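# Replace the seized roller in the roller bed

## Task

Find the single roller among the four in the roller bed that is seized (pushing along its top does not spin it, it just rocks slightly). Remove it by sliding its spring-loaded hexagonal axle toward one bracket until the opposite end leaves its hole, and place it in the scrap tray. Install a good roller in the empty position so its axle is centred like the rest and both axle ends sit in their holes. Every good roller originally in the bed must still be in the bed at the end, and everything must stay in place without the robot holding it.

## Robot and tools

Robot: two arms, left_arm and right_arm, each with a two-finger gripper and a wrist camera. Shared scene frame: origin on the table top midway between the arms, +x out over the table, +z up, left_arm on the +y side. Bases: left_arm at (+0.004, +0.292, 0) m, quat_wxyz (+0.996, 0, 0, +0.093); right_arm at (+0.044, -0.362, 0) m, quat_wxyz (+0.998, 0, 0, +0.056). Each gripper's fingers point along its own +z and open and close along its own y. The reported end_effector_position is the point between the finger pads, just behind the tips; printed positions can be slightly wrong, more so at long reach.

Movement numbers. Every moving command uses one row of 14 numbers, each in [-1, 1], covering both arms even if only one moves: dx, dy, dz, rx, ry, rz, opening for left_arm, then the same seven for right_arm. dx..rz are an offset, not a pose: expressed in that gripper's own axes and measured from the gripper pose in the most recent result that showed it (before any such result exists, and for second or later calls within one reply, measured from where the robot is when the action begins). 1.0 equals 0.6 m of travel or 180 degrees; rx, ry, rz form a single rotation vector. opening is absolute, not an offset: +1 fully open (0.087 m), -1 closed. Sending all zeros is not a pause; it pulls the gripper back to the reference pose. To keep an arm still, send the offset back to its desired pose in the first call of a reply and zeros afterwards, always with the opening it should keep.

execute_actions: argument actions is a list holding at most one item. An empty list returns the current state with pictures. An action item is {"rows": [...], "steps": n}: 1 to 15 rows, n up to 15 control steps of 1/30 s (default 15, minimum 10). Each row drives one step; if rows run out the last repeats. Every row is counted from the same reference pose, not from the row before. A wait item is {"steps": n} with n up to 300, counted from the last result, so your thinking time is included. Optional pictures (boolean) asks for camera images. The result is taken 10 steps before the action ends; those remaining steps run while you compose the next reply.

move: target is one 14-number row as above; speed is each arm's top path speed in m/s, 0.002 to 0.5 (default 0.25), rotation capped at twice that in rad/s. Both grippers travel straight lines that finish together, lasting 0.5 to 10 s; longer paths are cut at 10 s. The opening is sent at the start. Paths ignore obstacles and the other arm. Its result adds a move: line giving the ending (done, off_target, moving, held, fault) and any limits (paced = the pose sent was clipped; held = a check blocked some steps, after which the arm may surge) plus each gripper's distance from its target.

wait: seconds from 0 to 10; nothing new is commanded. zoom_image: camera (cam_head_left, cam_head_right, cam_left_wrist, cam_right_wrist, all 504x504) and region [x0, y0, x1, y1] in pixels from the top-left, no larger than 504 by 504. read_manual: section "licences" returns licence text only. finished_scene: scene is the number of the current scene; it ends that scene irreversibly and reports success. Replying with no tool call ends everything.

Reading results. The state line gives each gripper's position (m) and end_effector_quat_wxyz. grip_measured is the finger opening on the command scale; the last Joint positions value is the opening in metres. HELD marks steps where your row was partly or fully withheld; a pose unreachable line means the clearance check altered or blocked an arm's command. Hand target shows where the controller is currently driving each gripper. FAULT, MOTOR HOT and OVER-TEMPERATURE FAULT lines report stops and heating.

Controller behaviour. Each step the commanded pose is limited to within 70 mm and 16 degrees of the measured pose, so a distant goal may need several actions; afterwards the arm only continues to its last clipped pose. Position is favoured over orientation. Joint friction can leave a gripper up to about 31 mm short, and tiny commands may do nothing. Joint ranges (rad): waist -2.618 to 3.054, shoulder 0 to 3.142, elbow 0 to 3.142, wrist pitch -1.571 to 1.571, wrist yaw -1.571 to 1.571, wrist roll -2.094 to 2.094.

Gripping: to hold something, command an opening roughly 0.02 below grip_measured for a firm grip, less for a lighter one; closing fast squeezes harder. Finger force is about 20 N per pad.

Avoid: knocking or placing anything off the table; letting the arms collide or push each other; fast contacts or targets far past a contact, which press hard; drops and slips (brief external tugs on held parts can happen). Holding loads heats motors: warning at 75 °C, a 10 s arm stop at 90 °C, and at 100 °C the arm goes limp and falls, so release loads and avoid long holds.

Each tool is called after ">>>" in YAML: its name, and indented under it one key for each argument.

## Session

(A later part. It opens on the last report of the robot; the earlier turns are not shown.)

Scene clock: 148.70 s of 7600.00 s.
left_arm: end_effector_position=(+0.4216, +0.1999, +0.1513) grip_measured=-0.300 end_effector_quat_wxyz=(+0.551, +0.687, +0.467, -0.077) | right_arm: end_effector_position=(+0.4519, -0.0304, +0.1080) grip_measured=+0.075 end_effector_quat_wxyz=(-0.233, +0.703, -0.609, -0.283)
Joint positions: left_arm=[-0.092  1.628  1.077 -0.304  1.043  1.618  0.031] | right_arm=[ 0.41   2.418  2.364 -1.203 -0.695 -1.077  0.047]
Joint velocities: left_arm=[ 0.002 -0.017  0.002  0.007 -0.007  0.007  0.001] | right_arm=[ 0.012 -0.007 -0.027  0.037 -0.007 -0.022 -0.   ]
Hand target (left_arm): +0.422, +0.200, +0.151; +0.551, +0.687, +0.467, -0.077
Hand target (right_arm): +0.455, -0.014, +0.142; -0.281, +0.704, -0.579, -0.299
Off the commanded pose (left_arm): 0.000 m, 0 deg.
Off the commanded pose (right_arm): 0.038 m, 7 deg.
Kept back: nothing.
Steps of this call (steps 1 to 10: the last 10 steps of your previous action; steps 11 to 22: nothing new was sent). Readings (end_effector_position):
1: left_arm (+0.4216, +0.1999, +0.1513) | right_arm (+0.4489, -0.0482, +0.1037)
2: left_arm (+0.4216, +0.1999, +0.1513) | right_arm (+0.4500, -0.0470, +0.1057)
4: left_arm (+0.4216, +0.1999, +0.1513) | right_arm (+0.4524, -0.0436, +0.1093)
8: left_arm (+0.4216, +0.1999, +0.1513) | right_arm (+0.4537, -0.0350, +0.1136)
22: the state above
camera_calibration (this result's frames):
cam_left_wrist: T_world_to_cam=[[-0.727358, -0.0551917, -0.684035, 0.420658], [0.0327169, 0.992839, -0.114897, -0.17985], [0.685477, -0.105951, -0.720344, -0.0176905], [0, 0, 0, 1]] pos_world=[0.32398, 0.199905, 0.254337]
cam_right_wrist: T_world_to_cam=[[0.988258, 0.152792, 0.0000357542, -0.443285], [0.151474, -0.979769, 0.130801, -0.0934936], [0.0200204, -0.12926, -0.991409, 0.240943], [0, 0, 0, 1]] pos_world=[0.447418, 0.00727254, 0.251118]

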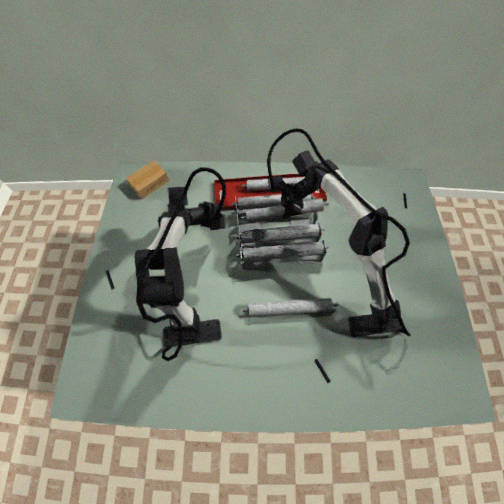

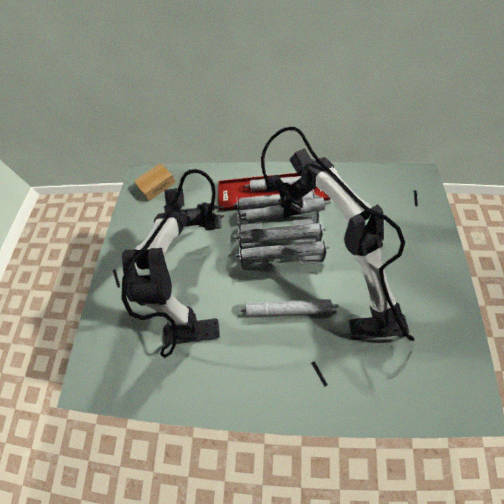

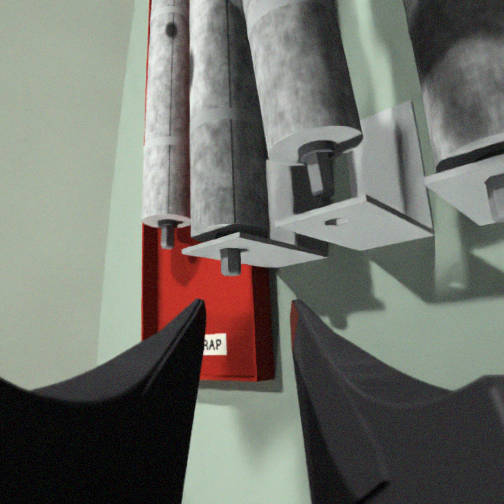

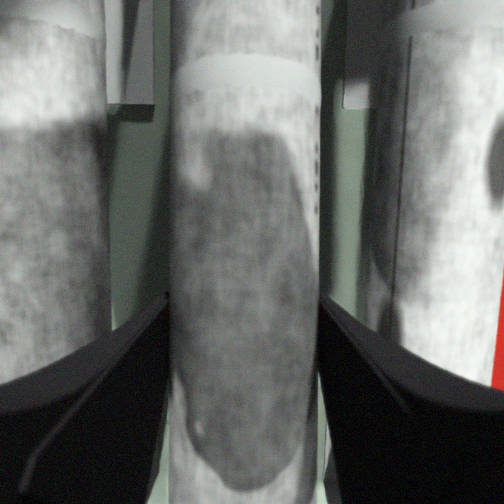

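>>> execute_actions:
  actions:
    - {"rows":[[0,0,0,0,0,0,-0.3,-0.058,-0.009,-0.022,0.012,-0.027,-0.023,0.03],[0,0,0,0,0,0,-0.3,-0.059,-0.009,-0.02,0.012,-0.027,-0.023,0.03],[0,0,0,0,0,0,-0.3,-0.06,-0.008,-0.018,0.012,-0.027,-0.023,0.03],[0,0,0,0,0,0,-0.3,-0.061,-0.008,-0.016,0.012,-0.027,-0.023,0.03],[0,0,0,0,0,0,-0.3,-0.062,-0.008,-0.014,0.012,-0.027,-0.023,0.03],[0,0,0,0,0,0,-0.3,-0.063,-0.007,-0.012,0.012,-0.027,-0.023,0.03],[0,0,0,0,0,0,-0.3,-0.064,-0.007,-0.01,0.012,-0.027,-0.023,0.03],[0,0,0,0,0,0,-0.3,-0.065,-0.007,-0.008,0.012,-0.027,-0.023,0.03],[0,0,0,0,0,0,-0.3,-0.066,-0.006,-0.006,0.012,-0.027,-0.023,0.03],[0,0,0,0,0,0,-0.3,-0.067,-0.006,-0.004,0.012,-0.027,-0.023,0.03],[0,0,0,0,0,0,-0.3,-0.068,-0.006,-0.002,0.012,-0.027,-0.023,0.03],[0,0,0,0,0,0,-0.3,-0.069,-0.006,0,0.012,-0.027,-0.023,0.03]],"steps":15}

>>> wait:
  seconds: 0.4

>>> zoom_image:
  camera: "cam_left_wrist"
  region: [250, 120, 410, 260]

Scene clock: 150.17 s of 7600.00 s.
left_arm: end_effector_position=(+0.4216, +0.1999, +0.1513) grip_measured=-0.300 end_effector_quat_wxyz=(+0.551, +0.687, +0.467, -0.077) | right_arm: end_effector_position=(+0.4524, -0.0313, +0.1074) grip_measured=+0.075 end_effector_quat_wxyz=(-0.232, +0.704, -0.611, -0.280)
Joint positions: left_arm=[-0.092  1.628  1.077 -0.304  1.043  1.618  0.031] | right_arm=[ 0.41   2.418  2.364 -1.204 -0.687 -1.076  0.047]
Joint velocities: left_arm=[-0.032 -0.002 -0.012 -0.022  0.007 -0.037 -0.   ] | right_arm=[ 0.002 -0.012  0.027  0.051  0.095 -0.022 -0.001]
Steps of this call (steps 1 to 39: nothing new was sent; steps 40 to 44: the first 5 steps of this action). Readings (end_effector_position):
40: left_arm (+0.4216, +0.1999, +0.1513) | right_arm (+0.4519, -0.0306, +0.1079)
41: left_arm (+0.4216, +0.1999, +0.1513) | right_arm (+0.4520, -0.0307, +0.1078)
43: left_arm (+0.4216, +0.1999, +0.1513) | right_arm (+0.4524, -0.0312, +0.1076)
44: the state above

Scene clock: 150.90 s of 7600.00 s.
left_arm: end_effector_position=(+0.4216, +0.1999, +0.1513) grip_measured=-0.300 end_effector_quat_wxyz=(+0.551, +0.687, +0.467, -0.077) | right_arm: end_effector_position=(+0.4479, -0.0218, +0.1068) grip_measured=+0.075 end_effector_quat_wxyz=(-0.231, +0.707, -0.610, -0.275)
Joint positions: left_arm=[-0.092  1.628  1.077 -0.304  1.043  1.618  0.031] | right_arm=[ 0.435  2.418  2.364 -1.189 -0.67  -1.055  0.047]
Joint velocities: left_arm=[ 0.002 -0.017  0.012  0.022  0.051 -0.007  0.001] | right_arm=[ 0.002 -0.017 -0.027 -0.007 -0.037 -0.022  0.   ]
Hand target (left_arm): +0.422, +0.200, +0.151; +0.551, +0.687, +0.467, -0.077
Hand target (right_arm): +0.450, -0.002, +0.137; -0.280, +0.709, -0.577, -0.292
Off the commanded pose (left_arm): 0.000 m, 0 deg.
Off the commanded pose (right_arm): 0.037 m, 7 deg.
Kept back: nothing.
Steps of this call (steps 1 to 10: the last 10 steps of your previous action; steps 11 to 22: nothing new was sent). Readings (end_effector_position):
1: left_arm (+0.4216, +0.1999, +0.1513) | right_arm (+0.4525, -0.0313, +0.1072)
2: left_arm (+0.4216, +0.1999, +0.1513) | right_arm (+0.4525, -0.0310, +0.1070)
4: left_arm (+0.4216, +0.1999, +0.1513) | right_arm (+0.4517, -0.0293, +0.1070)
8: left_arm (+0.4216, +0.1999, +0.1513) | right_arm (+0.4490, -0.0238, +0.1072)
22: the state above
camera_calibration (this result's frames):
cam_left_wrist: T_world_to_cam=[[-0.727358, -0.0551917, -0.684035, 0.420658], [0.0327169, 0.992839, -0.114897, -0.17985], [0.685477, -0.105951, -0.720344, -0.0176905], [0, 0, 0, 1]] pos_world=[0.32398, 0.199905, 0.254337]
cam_right_wrist: T_world_to_cam=[[0.988036, 0.154052, 0.0073169, -0.441309], [0.151299, -0.977389, 0.147713, -0.0859881], [0.029907, -0.144839, -0.989003, 0.235933], [0, 0, 0, 1]] pos_world=[0.441982, 0.018113, 0.249269]

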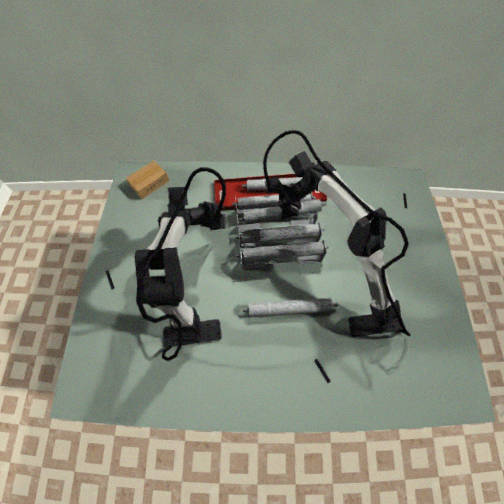

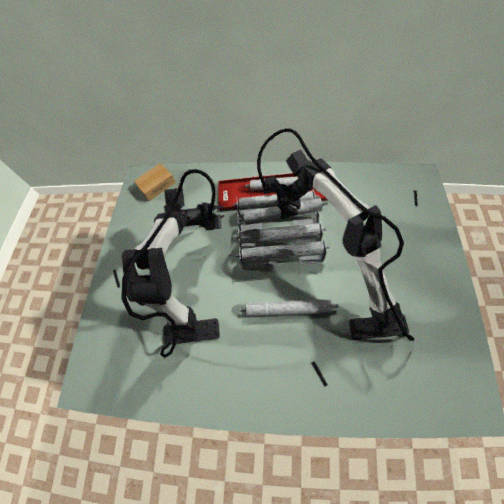

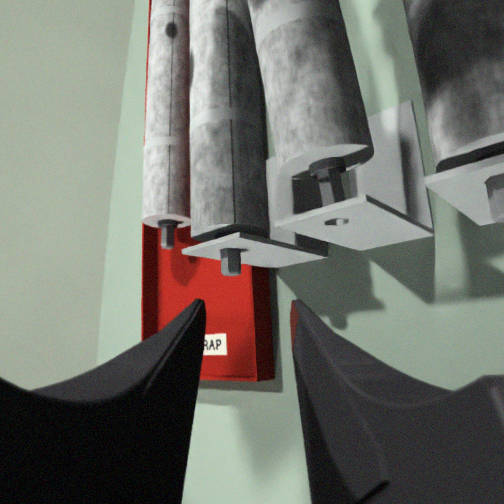

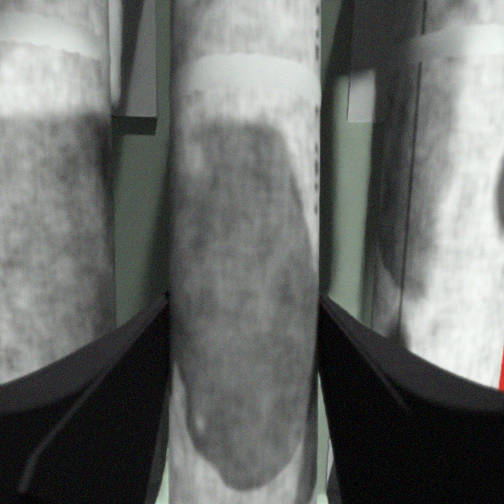

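Region (250, 120, 410, 260) of cam_left_wrist's 504x504 image, scaled by 3.150, with more detail than that image has; it fills the top 441 rows of this view, and the rest is white.

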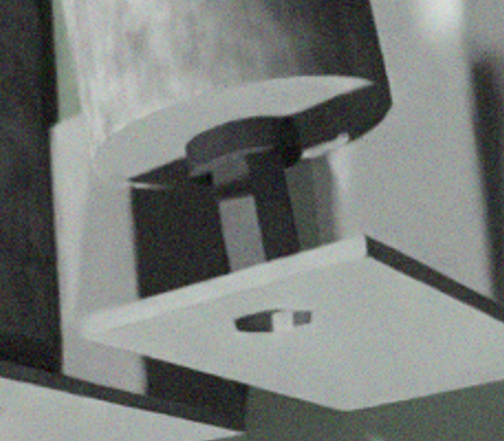

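>>> execute_actions:
  actions:
    - {"rows":[[0,0,0,0,0,0,-0.3,-0.06,-0.01,-0.014,0.013,-0.031,-0.018,0.03],[0,0,0,0,0,0,-0.3,-0.061,-0.012,-0.012,0.013,-0.031,-0.018,0.03],[0,0,0,0,0,0,-0.3,-0.063,-0.014,-0.009,0.013,-0.031,-0.018,0.03],[0,0,0,0,0,0,-0.3,-0.065,-0.014,-0.007,0.013,-0.031,-0.018,0.03],[0,0,0,0,0,0,-0.3,-0.066,-0.014,-0.005,0.013,-0.031,-0.018,0.03],[0,0,0,0,0,0,-0.3,-0.068,-0.014,-0.002,0.013,-0.031,-0.018,0.03],[0,0,0,0,0,0,-0.3,-0.07,-0.014,0,0.013,-0.031,-0.018,0.03],[0,0,0,0,0,0,-0.3,-0.071,-0.014,0.002,0.013,-0.031,-0.018,0.03],[0,0,0,0,0,0,-0.3,-0.073,-0.014,0.004,0.013,-0.031,-0.018,0.03],[0,0,0,0,0,0,-0.3,-0.075,-0.014,0.007,0.013,-0.031,-0.018,0.03],[0,0,0,0,0,0,-0.3,-0.076,-0.014,0.009,0.013,-0.031,-0.018,0.03],[0,0,0,0,0,0,-0.3,-0.078,-0.014,0.011,0.013,-0.031,-0.018,0.03]],"steps":15}

>>> wait:
  seconds: 0.4

>>> zoom_image:
  camera: "cam_left_wrist"
  region: [250, 120, 410, 260]

Scene clock: 152.50 s of 7600.00 s.
left_arm: end_effector_position=(+0.4216, +0.1999, +0.1513) grip_measured=-0.300 end_effector_quat_wxyz=(+0.551, +0.687, +0.467, -0.077) | right_arm: end_effector_position=(+0.4479, -0.0216, +0.1066) grip_measured=+0.075 end_effector_quat_wxyz=(-0.229, +0.703, -0.615, -0.274)
Joint positions: left_arm=[-0.092  1.628  1.077 -0.304  1.043  1.618  0.031] | right_arm=[ 0.436  2.418  2.364 -1.186 -0.664 -1.041  0.047]
Joint velocities: left_arm=[-0.002 -0.007 -0.012 -0.007  0.037 -0.007 -0.   ] | right_arm=[ 0.012 -0.012  0.002 -0.007  0.007  0.095 -0.   ]
Steps of this call (steps 1 to 43: nothing new was sent; steps 44 to 48: the first 5 steps of this action). Readings (end_effector_position):
44: left_arm (+0.4216, +0.1999, +0.1513) | right_arm (+0.4478, -0.0219, +0.1068)
45: left_arm (+0.4216, +0.1999, +0.1513) | right_arm (+0.4479, -0.0219, +0.1068)
47: left_arm (+0.4216, +0.1999, +0.1513) | right_arm (+0.4479, -0.0217, +0.1067)
48: the state above

Scene clock: 153.23 s of 7600.00 s.
left_arm: end_effector_position=(+0.4216, +0.1999, +0.1513) grip_measured=-0.300 end_effector_quat_wxyz=(+0.551, +0.687, +0.467, -0.077) | right_arm: end_effector_position=(+0.4452, -0.0093, +0.1009) grip_measured=+0.075 end_effector_quat_wxyz=(-0.227, +0.703, -0.619, -0.267)
Joint positions: left_arm=[-0.092  1.628  1.077 -0.304  1.043  1.618  0.031] | right_arm=[ 0.466  2.432  2.371 -1.159 -0.638 -1.002  0.047]
Joint velocities: left_arm=[-0.002 -0.007 -0.007  0.037  0.037  0.007  0.001] | right_arm=[-0.002  0.012  0.017  0.007 -0.007  0.007 -0.   ]
Hand target (left_arm): +0.422, +0.200, +0.151; +0.551, +0.687, +0.467, -0.077
Hand target (right_arm): +0.447, +0.014, +0.135; -0.280, +0.707, -0.582, -0.290
Off the commanded pose (left_arm): 0.000 m, 0 deg.
Off the commanded pose (right_arm): 0.043 m, 8 deg.
Kept back: nothing.
Steps of this call (steps 1 to 10: the last 10 steps of your previous action; steps 11 to 22: nothing new was sent). Readings (end_effector_position):
1: left_arm (+0.4216, +0.1999, +0.1513) | right_arm (+0.4476, -0.0215, +0.1064)
2: left_arm (+0.4216, +0.1999, +0.1513) | right_arm (+0.4473, -0.0214, +0.1062)
4: left_arm (+0.4216, +0.1999, +0.1513) | right_arm (+0.4466, -0.0213, +0.1057)
8: left_arm (+0.4216, +0.1999, +0.1513) | right_arm (+0.4455, -0.0215, +0.1037)
22: the state above
camera_calibration (this result's frames):
cam_left_wrist: T_world_to_cam=[[-0.727358, -0.0551917, -0.684035, 0.420658], [0.0327169, 0.992839, -0.114897, -0.17985], [0.685477, -0.105951, -0.720344, -0.0176905], [0, 0, 0, 1]] pos_world=[0.32398, 0.199905, 0.254337]
cam_right_wrist: T_world_to_cam=[[0.990845, 0.134911, 0.00499578, -0.441768], [0.132213, -0.977182, 0.166237, -0.0658812], [0.027309, -0.164055, -0.986073, 0.232653], [0, 0, 0, 1]] pos_world=[0.440081, 0.0333894, 0.242572]

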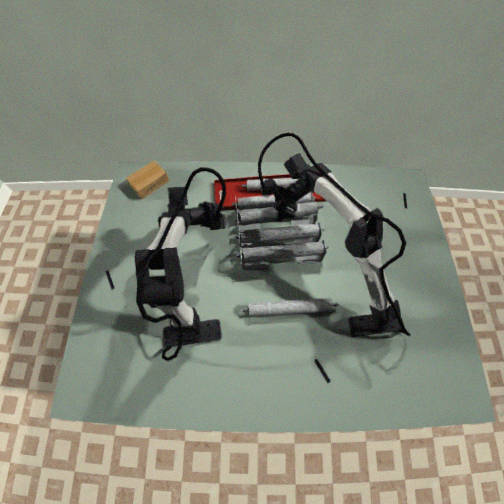

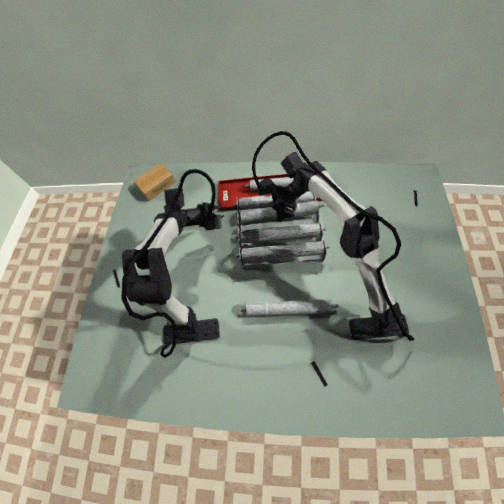

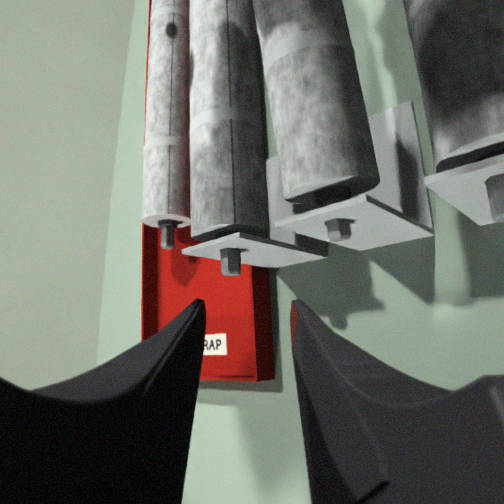

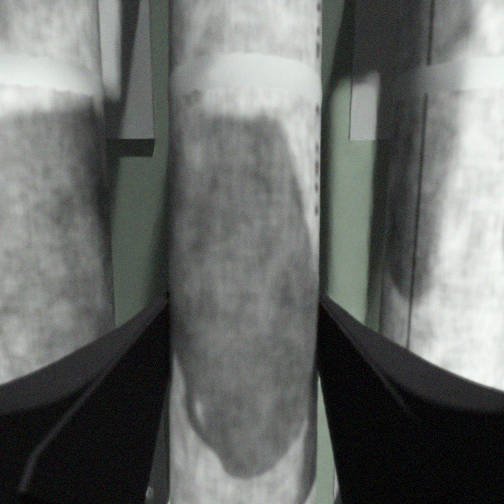

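Region (250, 120, 410, 260) of cam_left_wrist's 504x504 image, scaled by 3.150, with more detail than that image has; it fills the top 441 rows of this view, and the rest is white.

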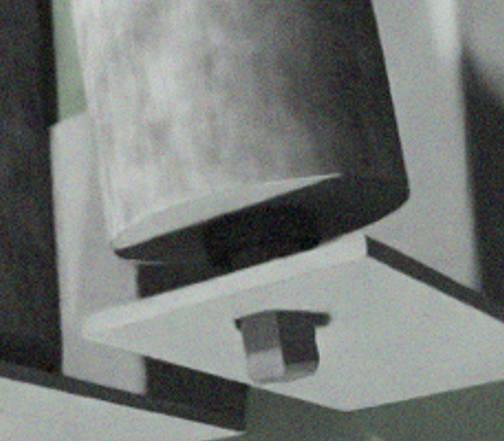

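>>> execute_actions:
  actions: []

Scene clock: 155.07 s of 7600.00 s.
left_arm: end_effector_position=(+0.4216, +0.1999, +0.1513) grip_measured=-0.300 end_effector_quat_wxyz=(+0.551, +0.687, +0.467, -0.077) | right_arm: end_effector_position=(+0.4452, -0.0093, +0.1009) grip_measured=+0.075 end_effector_quat_wxyz=(-0.227, +0.703, -0.619, -0.267)
Joint positions: left_arm=[-0.092  1.628  1.077 -0.304  1.043  1.618  0.031] | right_arm=[ 0.466  2.432  2.371 -1.159 -0.638 -1.002  0.047]
Joint velocities: left_arm=[-0.002  0.002  0.007  0.051 -0.007 -0.037 -0.001] | right_arm=[ 0.007  0.002 -0.017 -0.022 -0.022 -0.007  0.001]
Hand target (left_arm): +0.422, +0.200, +0.151; +0.551, +0.687, +0.467, -0.077
Hand target (right_arm): +0.447, +0.014, +0.135; -0.280, +0.707, -0.582, -0.290
Off the commanded pose (left_arm): 0.000 m, 0 deg.
Off the commanded pose (right_arm): 0.043 m, 8 deg.
Kept back: nothing.
Steps of this call (steps 1 to 55: nothing new was sent). Readings (end_effector_position):
1: left_arm (+0.4216, +0.1999, +0.1513) | right_arm (+0.4452, -0.0093, +0.1009)
2: left_arm (+0.4216, +0.1999, +0.1513) | right_arm (+0.4452, -0.0093, +0.1009)
4: left_arm (+0.4216, +0.1999, +0.1513) | right_arm (+0.4452, -0.0093, +0.1009)
8: left_arm (+0.4216, +0.1999, +0.1513) | right_arm (+0.4452, -0.0093, +0.1009)
55: the state above
camera_calibration (this result's frames):
cam_left_wrist: T_world_to_cam=[[-0.727358, -0.0551917, -0.684035, 0.420658], [0.0327169, 0.992839, -0.114897, -0.17985], [0.685477, -0.105951, -0.720344, -0.0176905], [0, 0, 0, 1]] pos_world=[0.32398, 0.199905, 0.254337]
cam_right_wrist: T_world_to_cam=[[0.990845, 0.134911, 0.00499578, -0.441768], [0.132213, -0.977182, 0.166237, -0.0658812], [0.027309, -0.164055, -0.986073, 0.232653], [0, 0, 0, 1]] pos_world=[0.440081, 0.0333894, 0.242572]

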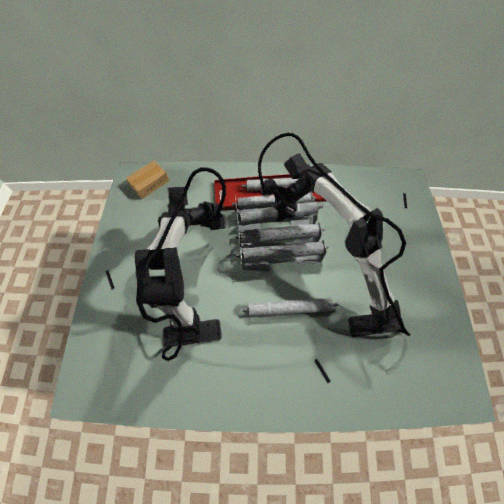

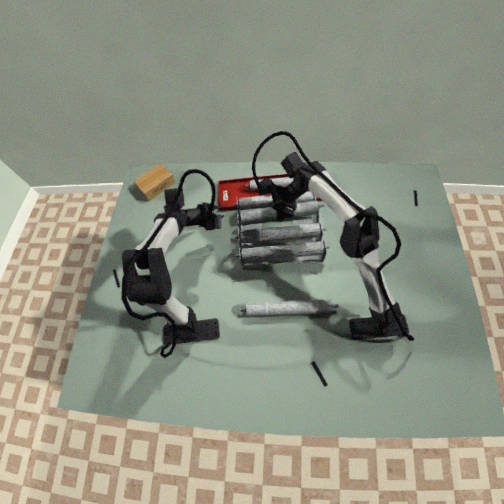

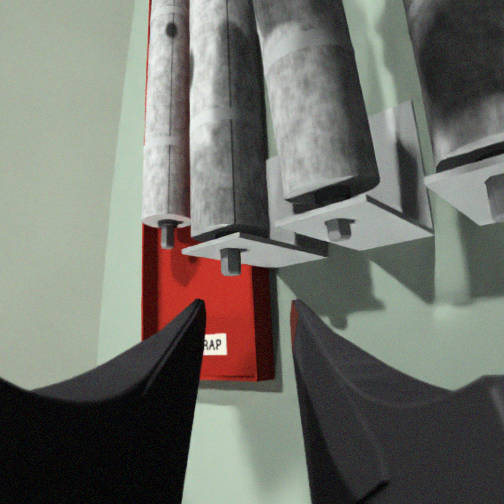

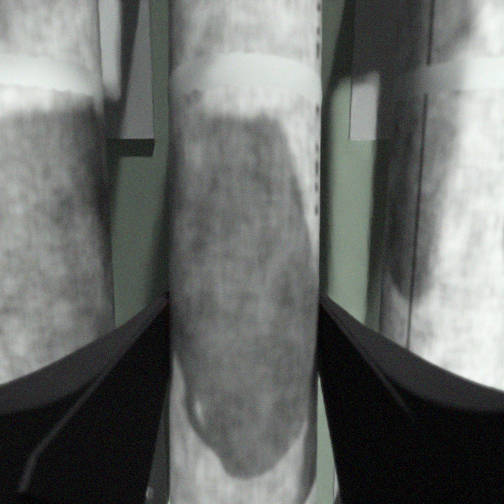

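>>> move:
  target: [0.072,-0.07,0.045,0.104,0.007,-0.2265,-0.3,-0.07,-0.008,-0.012,0.012,-0.031,-0.02,0.03]
  speed: 0.2

Scene clock: 159.00 s of 7600.00 s.
left_arm: end_effector_position=(+0.4232, +0.2019, +0.0853) grip_measured=-0.300 end_effector_quat_wxyz=(+0.371, +0.566, +0.661, -0.324) | right_arm: end_effector_position=(+0.4436, -0.0059, +0.0996) grip_measured=+0.075 end_effector_quat_wxyz=(-0.225, +0.700, -0.624, -0.264)
Joint positions: left_arm=[-0.092  2.088  1.617 -1.014  1.028  1.46   0.031] | right_arm=[ 0.476  2.434  2.371 -1.151 -0.626 -0.982  0.047]
Joint velocities: left_arm=[-0.002  0.007 -0.007  0.022 -0.022  0.022  0.001] | right_arm=[-0.012  0.002  0.002  0.095 -0.007  0.037 -0.001]
Hand target (left_arm): +0.425, +0.199, +0.084; +0.366, +0.565, +0.663, -0.328
Hand target (right_arm): +0.445, +0.015, +0.135; -0.277, +0.705, -0.589, -0.281
Off the commanded pose (left_arm): 0.004 m, 1 deg.
Off the commanded pose (right_arm): 0.042 m, 8 deg.
Kept back: nothing.
move: off_target (right_arm)
camera_calibration (this result's frames):
cam_left_wrist: T_world_to_cam=[[-0.986974, -0.160456, 0.0117124, 0.448555], [-0.160307, 0.974682, -0.155872, -0.100639], [0.0135947, -0.15572, -0.987708, 0.251054], [0, 0, 0, 1]] pos_world=[0.423166, 0.209158, 0.227028]
cam_right_wrist: T_world_to_cam=[[0.992108, 0.125379, 0.00138335, -0.44084], [0.123241, -0.977104, 0.173434, -0.0588344], [0.0230968, -0.171895, -0.984844, 0.233669], [0, 0, 0, 1]] pos_world=[0.439214, 0.0379514, 0.240941]

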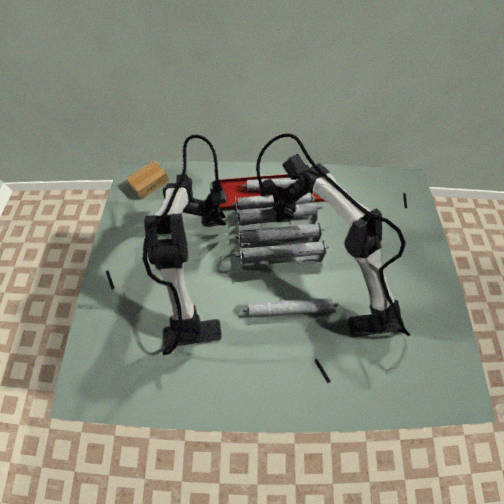

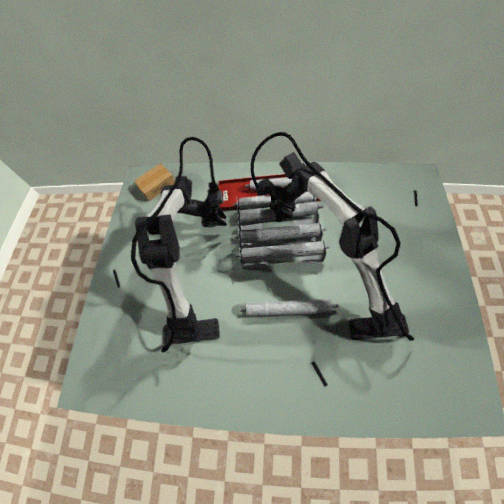

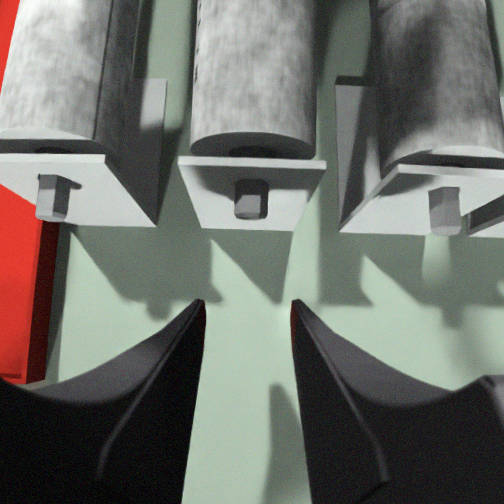

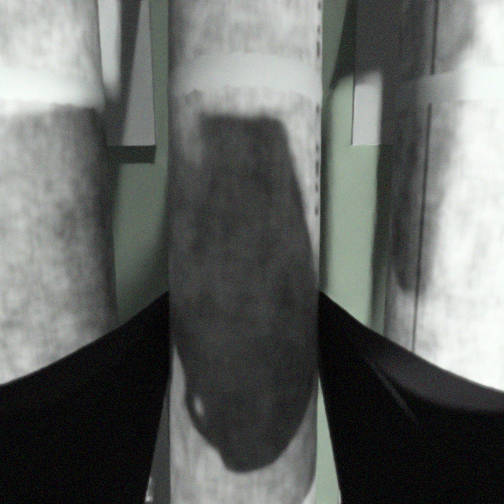

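>>> move:
  target: [-0.02,0,0.079,0,0,0,-0.3,-0.07,-0.008,-0.012,0.012,-0.031,-0.02,0.03]
  speed: 0.06

Scene clock: 160.83 s of 7600.00 s.
left_arm: end_effector_position=(+0.4305, +0.1581, +0.0703) grip_measured=-0.300 end_effector_quat_wxyz=(+0.367, +0.561, +0.665, -0.329) | right_arm: end_effector_position=(+0.4419, -0.0036, +0.0935) grip_measured=+0.075 end_effector_quat_wxyz=(-0.217, +0.698, -0.630, -0.260)
Joint positions: left_arm=[-0.2    2.088  1.547 -0.781  1.011  1.25   0.031] | right_arm=[ 0.486  2.445  2.371 -1.146 -0.609 -0.963  0.047]
Joint velocities: left_arm=[ 0.007 -0.002  0.017  0.037 -0.037  0.022 -0.   ] | right_arm=[-0.022  0.002 -0.007  0.066  0.007  0.066 -0.001]
Hand target (left_arm): +0.431, +0.155, +0.072; +0.372, +0.565, +0.661, -0.324
Hand target (right_arm): +0.443, +0.019, +0.133; -0.274, +0.703, -0.594, -0.278
Off the commanded pose (left_arm): 0.003 m, 1 deg.
Off the commanded pose (right_arm): 0.047 m, 8 deg.
Kept back: nothing.
move: off_target (right_arm)
camera_calibration (this result's frames):
cam_left_wrist: T_world_to_cam=[[-0.986135, -0.163538, 0.0281735, 0.447884], [-0.165936, 0.973727, -0.155954, -0.0565416], [-0.00192888, -0.158466, -0.987363, 0.236409], [0, 0, 0, 1]] pos_world=[0.432747, 0.165765, 0.211985]
cam_right_wrist: T_world_to_cam=[[0.993273, 0.115493, -0.00833372, -0.43909], [0.114966, -0.975029, 0.190002, -0.053177], [0.0138183, -0.189682, -0.981748, 0.231824], [0, 0, 0, 1]] pos_world=[0.439046, 0.0428355, 0.234037]

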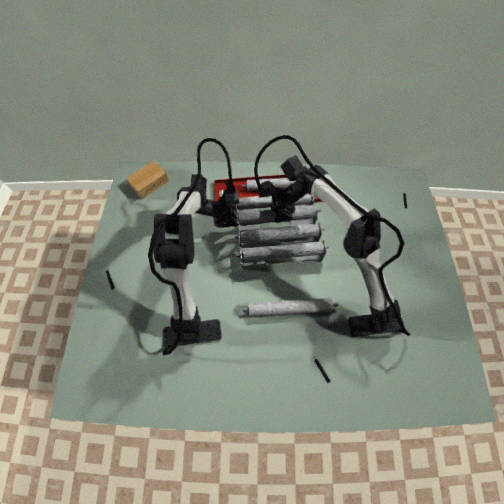

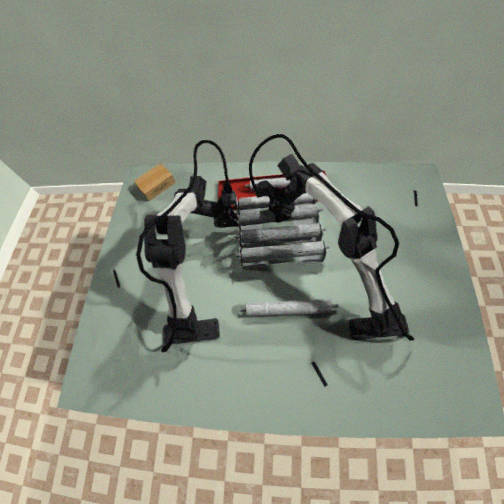

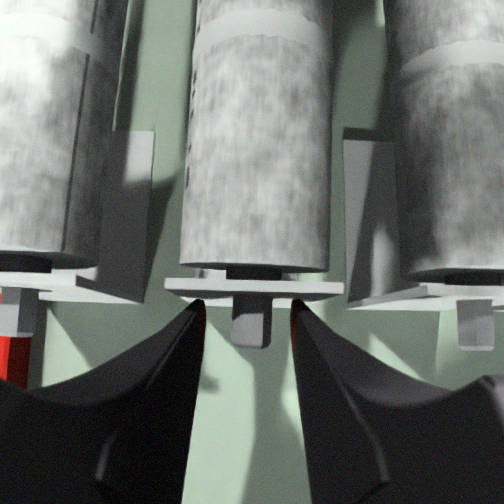

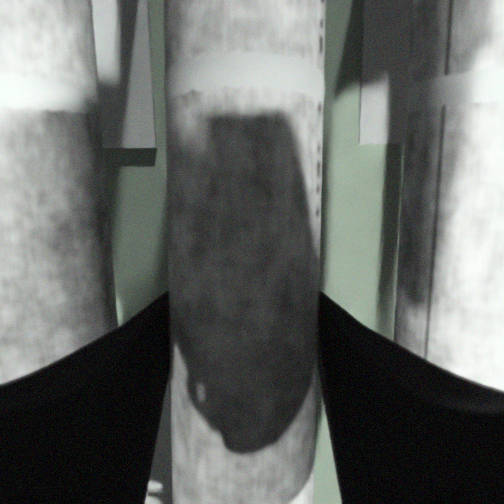

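>>> execute_actions:
  actions:
    - {"rows":[[0,0,0,0,0,0,-0.6,-0.072,-0.015,-0.025,0.012,-0.035,-0.02,0.03],[0,0,0,0,0,0,-0.6,-0.072,-0.015,-0.025,0.012,-0.035,-0.02,0.03],[0,0,0,0,0,0,-0.68,-0.072,-0.02,-0.025,0.012,-0.035,-0.02,0.03],[0,0,0,0,0,0,-0.72,-0.072,-0.02,-0.025,0.012,-0.035,-0.02,0.03],[0,0,0,0,0,0,-0.75,-0.072,-0.025,-0.025,0.012,-0.035,-0.02,0.03],[0,0,0,0,0,0,-0.79,-0.072,-0.025,-0.025,0.012,-0.035,-0.02,0.03]],"steps":15}

>>> wait:
  seconds: 0.4

Scene clock: 161.77 s of 7600.00 s.
left_arm: end_effector_position=(+0.4299, +0.1583, +0.0700) grip_measured=-0.730 end_effector_quat_wxyz=(+0.365, +0.560, +0.667, -0.330) | right_arm: end_effector_position=(+0.4427, -0.0030, +0.0959) grip_measured=+0.075 end_effector_quat_wxyz=(-0.216, +0.697, -0.632, -0.261)
Joint positions: left_arm=[-0.2    2.088  1.547 -0.784  1.01   1.247  0.012] | right_arm=[ 0.486  2.46   2.409 -1.171 -0.609 -0.96   0.047]
Joint velocities: left_arm=[ 0.002 -0.012  0.002 -0.022 -0.007  0.037 -0.032] | right_arm=[ 0.007  0.212  0.452 -0.359  0.022 -0.022 -0.   ]
Steps of this call (steps 1 to 23: nothing new was sent; steps 24 to 28: the first 5 steps of this action). Readings (end_effector_position):
24: left_arm (+0.4315, +0.1583, +0.0703) | right_arm (+0.4420, -0.0035, +0.0939)
25: left_arm (+0.4314, +0.1583, +0.0703) | right_arm (+0.4421, -0.0033, +0.0941)
27: left_arm (+0.4304, +0.1583, +0.0701) | right_arm (+0.4426, -0.0031, +0.0954)
28: the state above

Scene clock: 162.50 s of 7600.00 s.
left_arm: end_effector_position=(+0.4298, +0.1583, +0.0700) grip_measured=-0.748 end_effector_quat_wxyz=(+0.365, +0.560, +0.667, -0.330) | right_arm: end_effector_position=(+0.4429, -0.0031, +0.0961) grip_measured=+0.075 end_effector_quat_wxyz=(-0.208, +0.697, -0.634, -0.262)
Joint positions: left_arm=[-0.2    2.088  1.547 -0.784  1.01   1.247  0.011] | right_arm=[ 0.486  2.498  2.484 -1.226 -0.608 -0.962  0.047]
Joint velocities: left_arm=[-0.017  0.002 -0.017 -0.066 -0.051 -0.007  0.   ] | right_arm=[ 0.012 -0.022  0.017 -0.037 -0.007 -0.022 -0.001]
Hand target (left_arm): +0.431, +0.158, +0.070; +0.367, +0.561, +0.665, -0.329
Hand target (right_arm): +0.452, +0.018, +0.134; -0.272, +0.700, -0.599, -0.278
Off the commanded pose (left_arm): 0.001 m, 0 deg.
Off the commanded pose (right_arm): 0.045 m, 9 deg.
Kept back: nothing.
Steps of this call (steps 1 to 10: the last 10 steps of your previous action; steps 11 to 22: nothing new was sent). Readings (end_effector_position):
1: left_arm (+0.4299, +0.1583, +0.0700) | right_arm (+0.4429, -0.0030, +0.0963)
2: left_arm (+0.4299, +0.1583, +0.0700) | right_arm (+0.4429, -0.0030, +0.0963)
4: left_arm (+0.4299, +0.1583, +0.0700) | right_arm (+0.4429, -0.0031, +0.0959)
8: left_arm (+0.4298, +0.1583, +0.0700) | right_arm (+0.4429, -0.0031, +0.0948)
22: the state above
camera_calibration (this result's frames):
cam_left_wrist: T_world_to_cam=[[-0.985641, -0.165492, 0.0335239, 0.446975], [-0.168701, 0.973581, -0.15388, -0.0558112], [-0.0071723, -0.157326, -0.987521, 0.238229], [0, 0, 0, 1]] pos_world=[0.43285, 0.165787, 0.211683]
cam_right_wrist: T_world_to_cam=[[0.993107, 0.11432, -0.0258778, -0.438412], [0.117189, -0.972775, 0.199938, -0.055238], [-0.00231636, -0.201593, -0.979467, 0.24139], [0, 0, 0, 1]] pos_world=[0.442422, 0.0450474, 0.236132]

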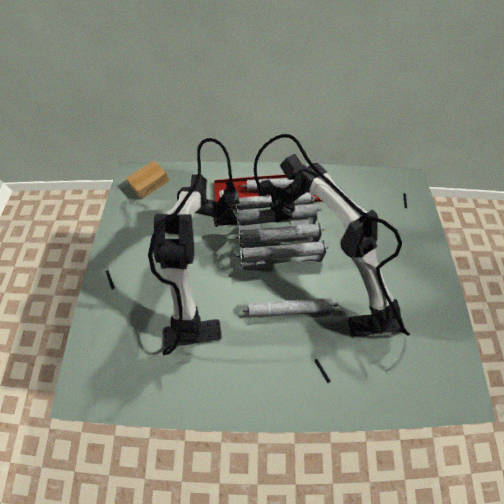

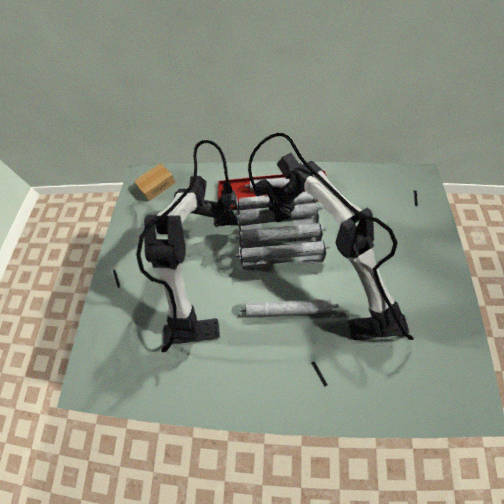

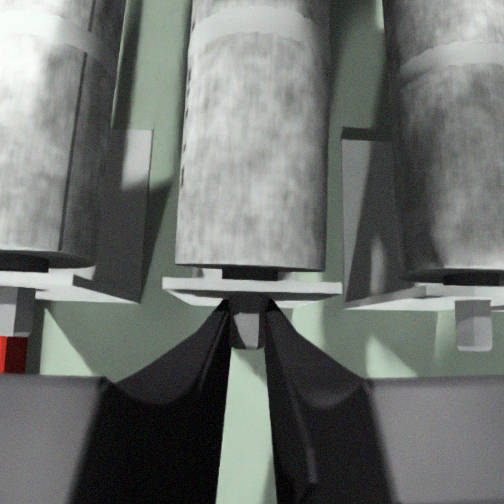

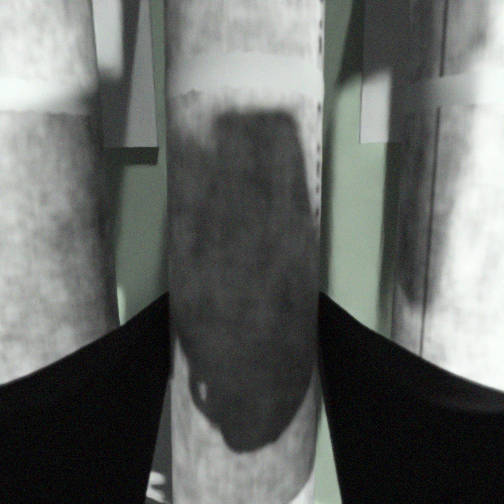

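>>> execute_actions:
  actions:
    - {"rows":[[0.006,0,-0.01,0,0,0,-0.79,-0.065,-0.022,-0.03,0.008,-0.04,-0.025,0.03],[0.012,0,-0.02,0,0,0,-0.79,-0.065,-0.022,-0.03,0.008,-0.04,-0.025,0.03],[0.018,0,-0.03,0,0,0,-0.79,-0.062,-0.022,-0.033,0.004,-0.04,-0.03,0.03],[0.022,0,-0.038,0,0,0,-0.79,-0.062,-0.022,-0.033,0.004,-0.04,-0.03,0.03],[0.026,0,-0.044,0,0,0,-0.79,-0.06,-0.022,-0.035,0,-0.04,-0.035,0.03],[0.03,0,-0.05,0,0,0,-0.79,-0.06,-0.022,-0.035,0,-0.04,-0.035,0.03],[0.033,0,-0.055,0,0,0,-0.79,-0.06,-0.022,-0.035,0,-0.04,-0.035,0.03],[0.036,0,-0.06,0,0,0,-0.79,-0.06,-0.022,-0.035,0,-0.04,-0.035,0.03],[0.039,-0.002,-0.064,0,0,0,-0.79,-0.06,-0.022,-0.035,0,-0.04,-0.035,0.03],[0.042,-0.004,-0.068,0,0,0,-0.79,-0.06,-0.022,-0.035,0,-0.04,-0.035,0.03]],"steps":15}

>>> wait:
  seconds: 0.5

>>> zoom_image:
  camera: "cam_head_left"
  region: [220,170,350,270]

Scene clock: 163.87 s of 7600.00 s.
left_arm: end_effector_position=(+0.4295, +0.1600, +0.0701) grip_measured=-0.748 end_effector_quat_wxyz=(+0.372, +0.569, +0.655, -0.330) | right_arm: end_effector_position=(+0.4451, -0.0030, +0.0965) grip_measured=+0.075 end_effector_quat_wxyz=(-0.209, +0.703, -0.627, -0.263)
Joint positions: left_arm=[-0.192  2.091  1.547 -0.798  1.024  1.295  0.011] | right_arm=[ 0.482  2.524  2.534 -1.258 -0.615 -0.987  0.047]
Joint velocities: left_arm=[ 0.061  0.037  0.007 -0.081  0.168  0.388  0.   ] | right_arm=[-0.032  0.212  0.359 -0.227 -0.066 -0.227 -0.   ]
Steps of this call (steps 1 to 36: nothing new was sent; steps 37 to 41: the first 5 steps of this action). Readings (end_effector_position):
37: left_arm (+0.4296, +0.1583, +0.0700) | right_arm (+0.4430, -0.0030, +0.0965)
38: left_arm (+0.4296, +0.1587, +0.0700) | right_arm (+0.4432, -0.0029, +0.0965)
40: left_arm (+0.4296, +0.1599, +0.0702) | right_arm (+0.4444, -0.0029, +0.0968)
41: the state above

Scene clock: 164.70 s of 7600.00 s.
left_arm: end_effector_position=(+0.4256, +0.1798, +0.0679) grip_measured=-0.748 end_effector_quat_wxyz=(+0.385, +0.580, +0.638, -0.330) | right_arm: end_effector_position=(+0.4488, -0.0024, +0.0947) grip_measured=+0.075 end_effector_quat_wxyz=(-0.209, +0.712, -0.615, -0.267)
Joint positions: left_arm=[-0.137  2.106  1.552 -0.885  1.059  1.447  0.011] | right_arm=[ 0.476  2.579  2.631 -1.315 -0.63  -1.027  0.047]
Joint velocities: left_arm=[ 0.012 -0.002 -0.007 -0.051 -0.022 -0.022 -0.001] | right_arm=[-0.002 -0.002  0.007  0.007 -0.051  0.022 -0.002]
Hand target (left_arm): +0.420, +0.204, +0.069; +0.366, +0.559, +0.667, -0.329
Hand target (right_arm): +0.454, +0.011, +0.135; -0.266, +0.713, -0.580, -0.290
Off the commanded pose (left_arm): 0.026 m, 5 deg.
Off the commanded pose (right_arm): 0.043 m, 8 deg.
Kept back: nothing.
Steps of this call (steps 1 to 10: the last 10 steps of your previous action; steps 11 to 25: nothing new was sent). Readings (end_effector_position):
1: left_arm (+0.4293, +0.1608, +0.0699) | right_arm (+0.4458, -0.0029, +0.0963)
2: left_arm (+0.4291, +0.1621, +0.0698) | right_arm (+0.4465, -0.0027, +0.0959)
4: left_arm (+0.4282, +0.1670, +0.0693) | right_arm (+0.4474, -0.0026, +0.0950)
8: left_arm (+0.4261, +0.1785, +0.0682) | right_arm (+0.4481, -0.0024, +0.0942)
25: the state above
camera_calibration (this result's frames):
cam_left_wrist: T_world_to_cam=[[-0.992555, -0.119894, -0.0214614, 0.44495], [-0.113724, 0.975336, -0.189173, -0.0990663], [0.0436128, -0.185324, -0.981709, 0.22253], [0, 0, 0, 1]] pos_world=[0.420666, 0.19121, 0.209269]
cam_right_wrist: T_world_to_cam=[[0.986808, 0.161228, -0.0146649, -0.442457], [0.161056, -0.968473, 0.190056, -0.0737388], [0.0164397, -0.189911, -0.981664, 0.231925], [0, 0, 0, 1]] pos_world=[0.444684, 0.0439674, 0.235198]

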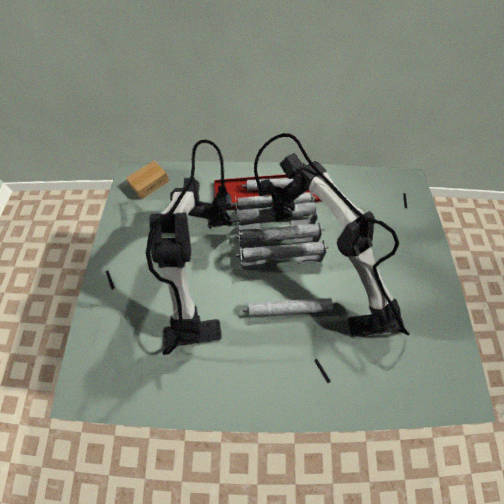

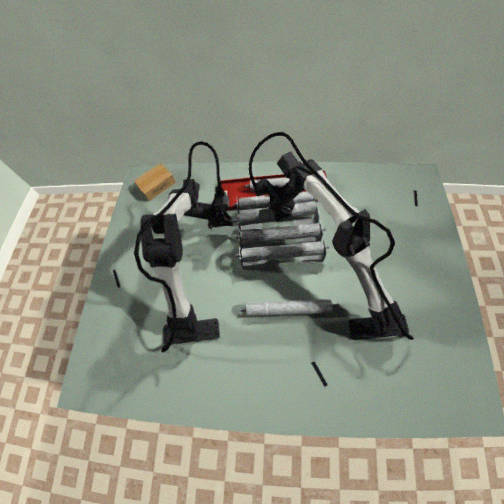

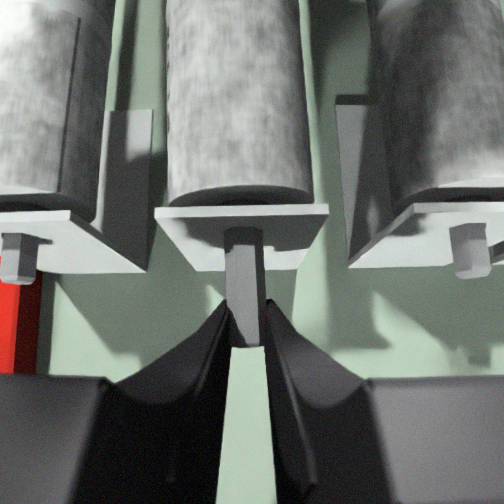

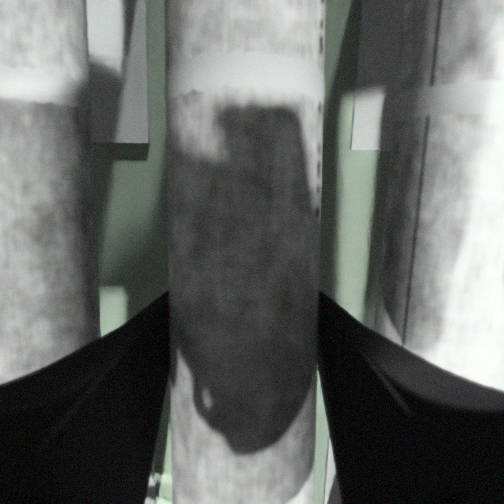

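Region (220, 170, 350, 270) of cam_head_left's 504x504 image, scaled by 3.877, with more detail than that image has; it fills the top 388 rows of this view, and the rest is white.

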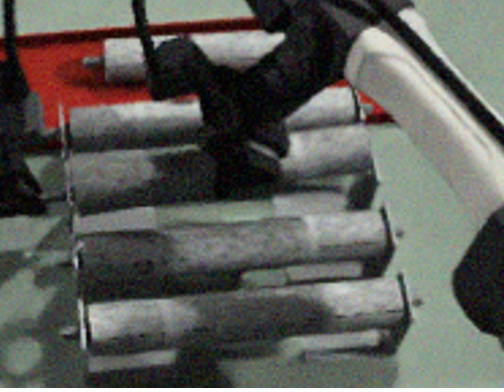

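>>> execute_actions:
  actions:
    - {"rows":[[0.018,0,-0.042,0,0,0,-0.79,-0.058,-0.01,-0.036,0.008,-0.04,-0.02,0.03],[0.018,0,-0.042,0,0,0,-0.79,-0.056,-0.009,-0.034,0.008,-0.042,-0.02,0.03],[0.018,0,-0.042,0,0,0,-0.79,-0.054,-0.008,-0.032,0.008,-0.044,-0.02,0.03],[0.018,0,-0.042,0,0,0,-0.79,-0.052,-0.007,-0.03,0.008,-0.046,-0.02,0.03],[0.018,0,-0.042,0,0,0,-0.79,-0.05,-0.006,-0.028,0.008,-0.048,-0.02,0.03],[0.018,0,-0.042,0,0,0,-0.79,-0.048,-0.006,-0.025,0.008,-0.05,-0.02,0.03]],"steps":15}

>>> wait:
  seconds: 0.5

>>> zoom_image:
  camera: "cam_head_left"
  region: [220,170,350,270]

Scene clock: 165.57 s of 7600.00 s.
left_arm: end_effector_position=(+0.4258, +0.1798, +0.0679) grip_measured=-0.748 end_effector_quat_wxyz=(+0.395, +0.588, +0.621, -0.334) | right_arm: end_effector_position=(+0.4486, -0.0025, +0.0926) grip_measured=+0.075 end_effector_quat_wxyz=(-0.208, +0.711, -0.614, -0.272)
Joint positions: left_arm=[-0.129  2.119  1.56  -0.909  1.085  1.51   0.011] | right_arm=[ 0.473  2.579  2.619 -1.308 -0.641 -1.029  0.047]
Joint velocities: left_arm=[ 0.056  0.071  0.081 -0.212  0.139  0.286  0.   ] | right_arm=[-0.042 -0.007 -0.237  0.095 -0.183 -0.022  0.001]
Steps of this call (steps 1 to 21: nothing new was sent; steps 22 to 26: the first 5 steps of this action). Readings (end_effector_position):
22: left_arm (+0.4257, +0.1799, +0.0679) | right_arm (+0.4487, -0.0024, +0.0947)
23: left_arm (+0.4258, +0.1800, +0.0677) | right_arm (+0.4489, -0.0025, +0.0947)
25: left_arm (+0.4257, +0.1798, +0.0676) | right_arm (+0.4487, -0.0025, +0.0938)
26: the state above

Scene clock: 166.40 s of 7600.00 s.
left_arm: end_effector_position=(+0.4257, +0.1805, +0.0706) grip_measured=-0.747 end_effector_quat_wxyz=(+0.402, +0.597, +0.609, -0.334) | right_arm: end_effector_position=(+0.4478, -0.0022, +0.0795) grip_measured=+0.075 end_effector_quat_wxyz=(-0.211, +0.707, -0.611, -0.286)
Joint positions: left_arm=[-0.124  2.125  1.576 -0.944  1.098  1.566  0.011] | right_arm=[ 0.465  2.541  2.485 -1.214 -0.673 -1.032  0.047]
Joint velocities: left_arm=[ 0.002  0.032  0.022 -0.007  0.007 -0.007  0.001] | right_arm=[ 0.007 -0.007  0.002  0.066 -0.037 -0.081  0.001]
Hand target (left_arm): +0.422, +0.206, +0.070; +0.385, +0.579, +0.638, -0.330
Hand target (right_arm): +0.450, +0.009, +0.124; -0.266, +0.709, -0.577, -0.307
Off the commanded pose (left_arm): 0.026 m, 4 deg.
Off the commanded pose (right_arm): 0.047 m, 9 deg.
Kept back: nothing.
Steps of this call (steps 1 to 10: the last 10 steps of your previous action; steps 11 to 25: nothing new was sent). Readings (end_effector_position):
1: left_arm (+0.4255, +0.1799, +0.0682) | right_arm (+0.4487, -0.0026, +0.0906)
2: left_arm (+0.4255, +0.1801, +0.0687) | right_arm (+0.4486, -0.0025, +0.0881)
4: left_arm (+0.4255, +0.1805, +0.0699) | right_arm (+0.4483, -0.0024, +0.0822)
8: left_arm (+0.4259, +0.1806, +0.0715) | right_arm (+0.4474, -0.0024, +0.0764)
25: the state above
camera_calibration (this result's frames):
cam_left_wrist: T_world_to_cam=[[-0.994822, -0.0744504, -0.069179, 0.441337], [-0.0572785, 0.973024, -0.22348, -0.120508], [0.0839509, -0.21836, -0.972251, 0.213442], [0, 0, 0, 1]] pos_world=[0.414231, 0.196722, 0.211119]
cam_right_wrist: T_world_to_cam=[[0.985318, 0.167154, -0.0347592, -0.439479], [0.170552, -0.972967, 0.155718, -0.0719948], [-0.00779067, -0.15936, -0.98719, 0.228433], [0, 0, 0, 1]] pos_world=[0.447085, 0.0398151, 0.221442]

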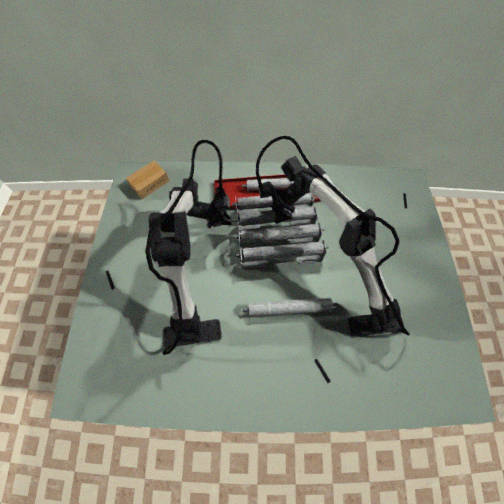

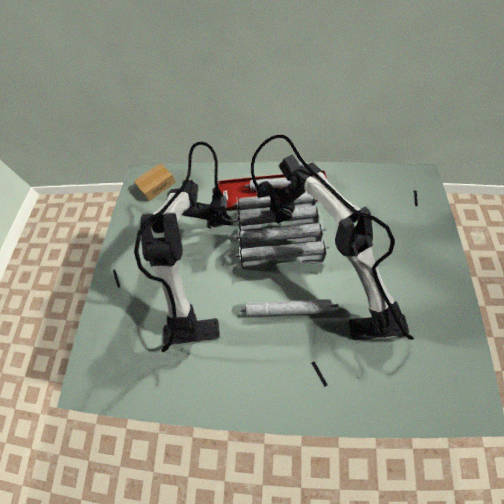

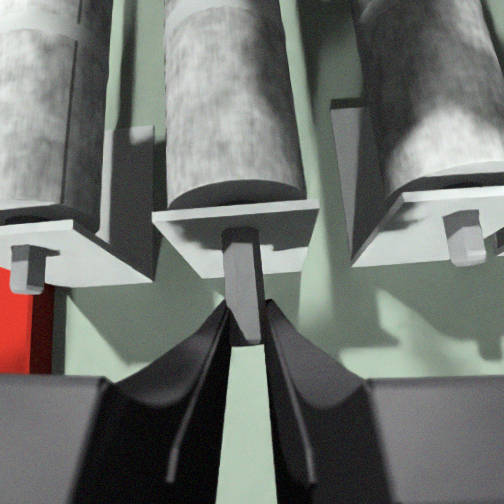

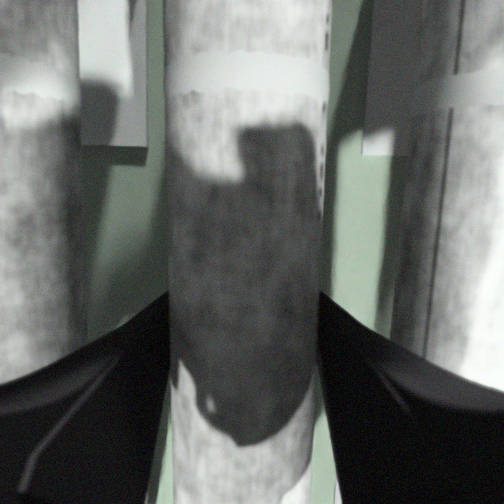

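Region (220, 170, 350, 270) of cam_head_left's 504x504 image, scaled by 3.877, with more detail than that image has; it fills the top 388 rows of this view, and the rest is white.

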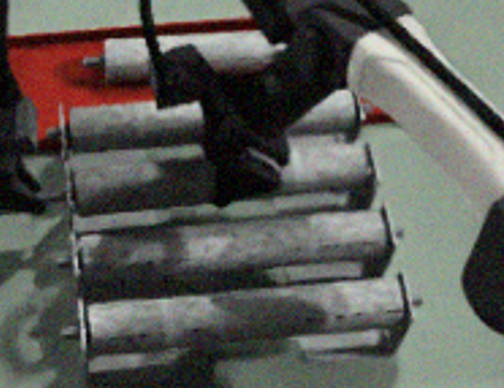

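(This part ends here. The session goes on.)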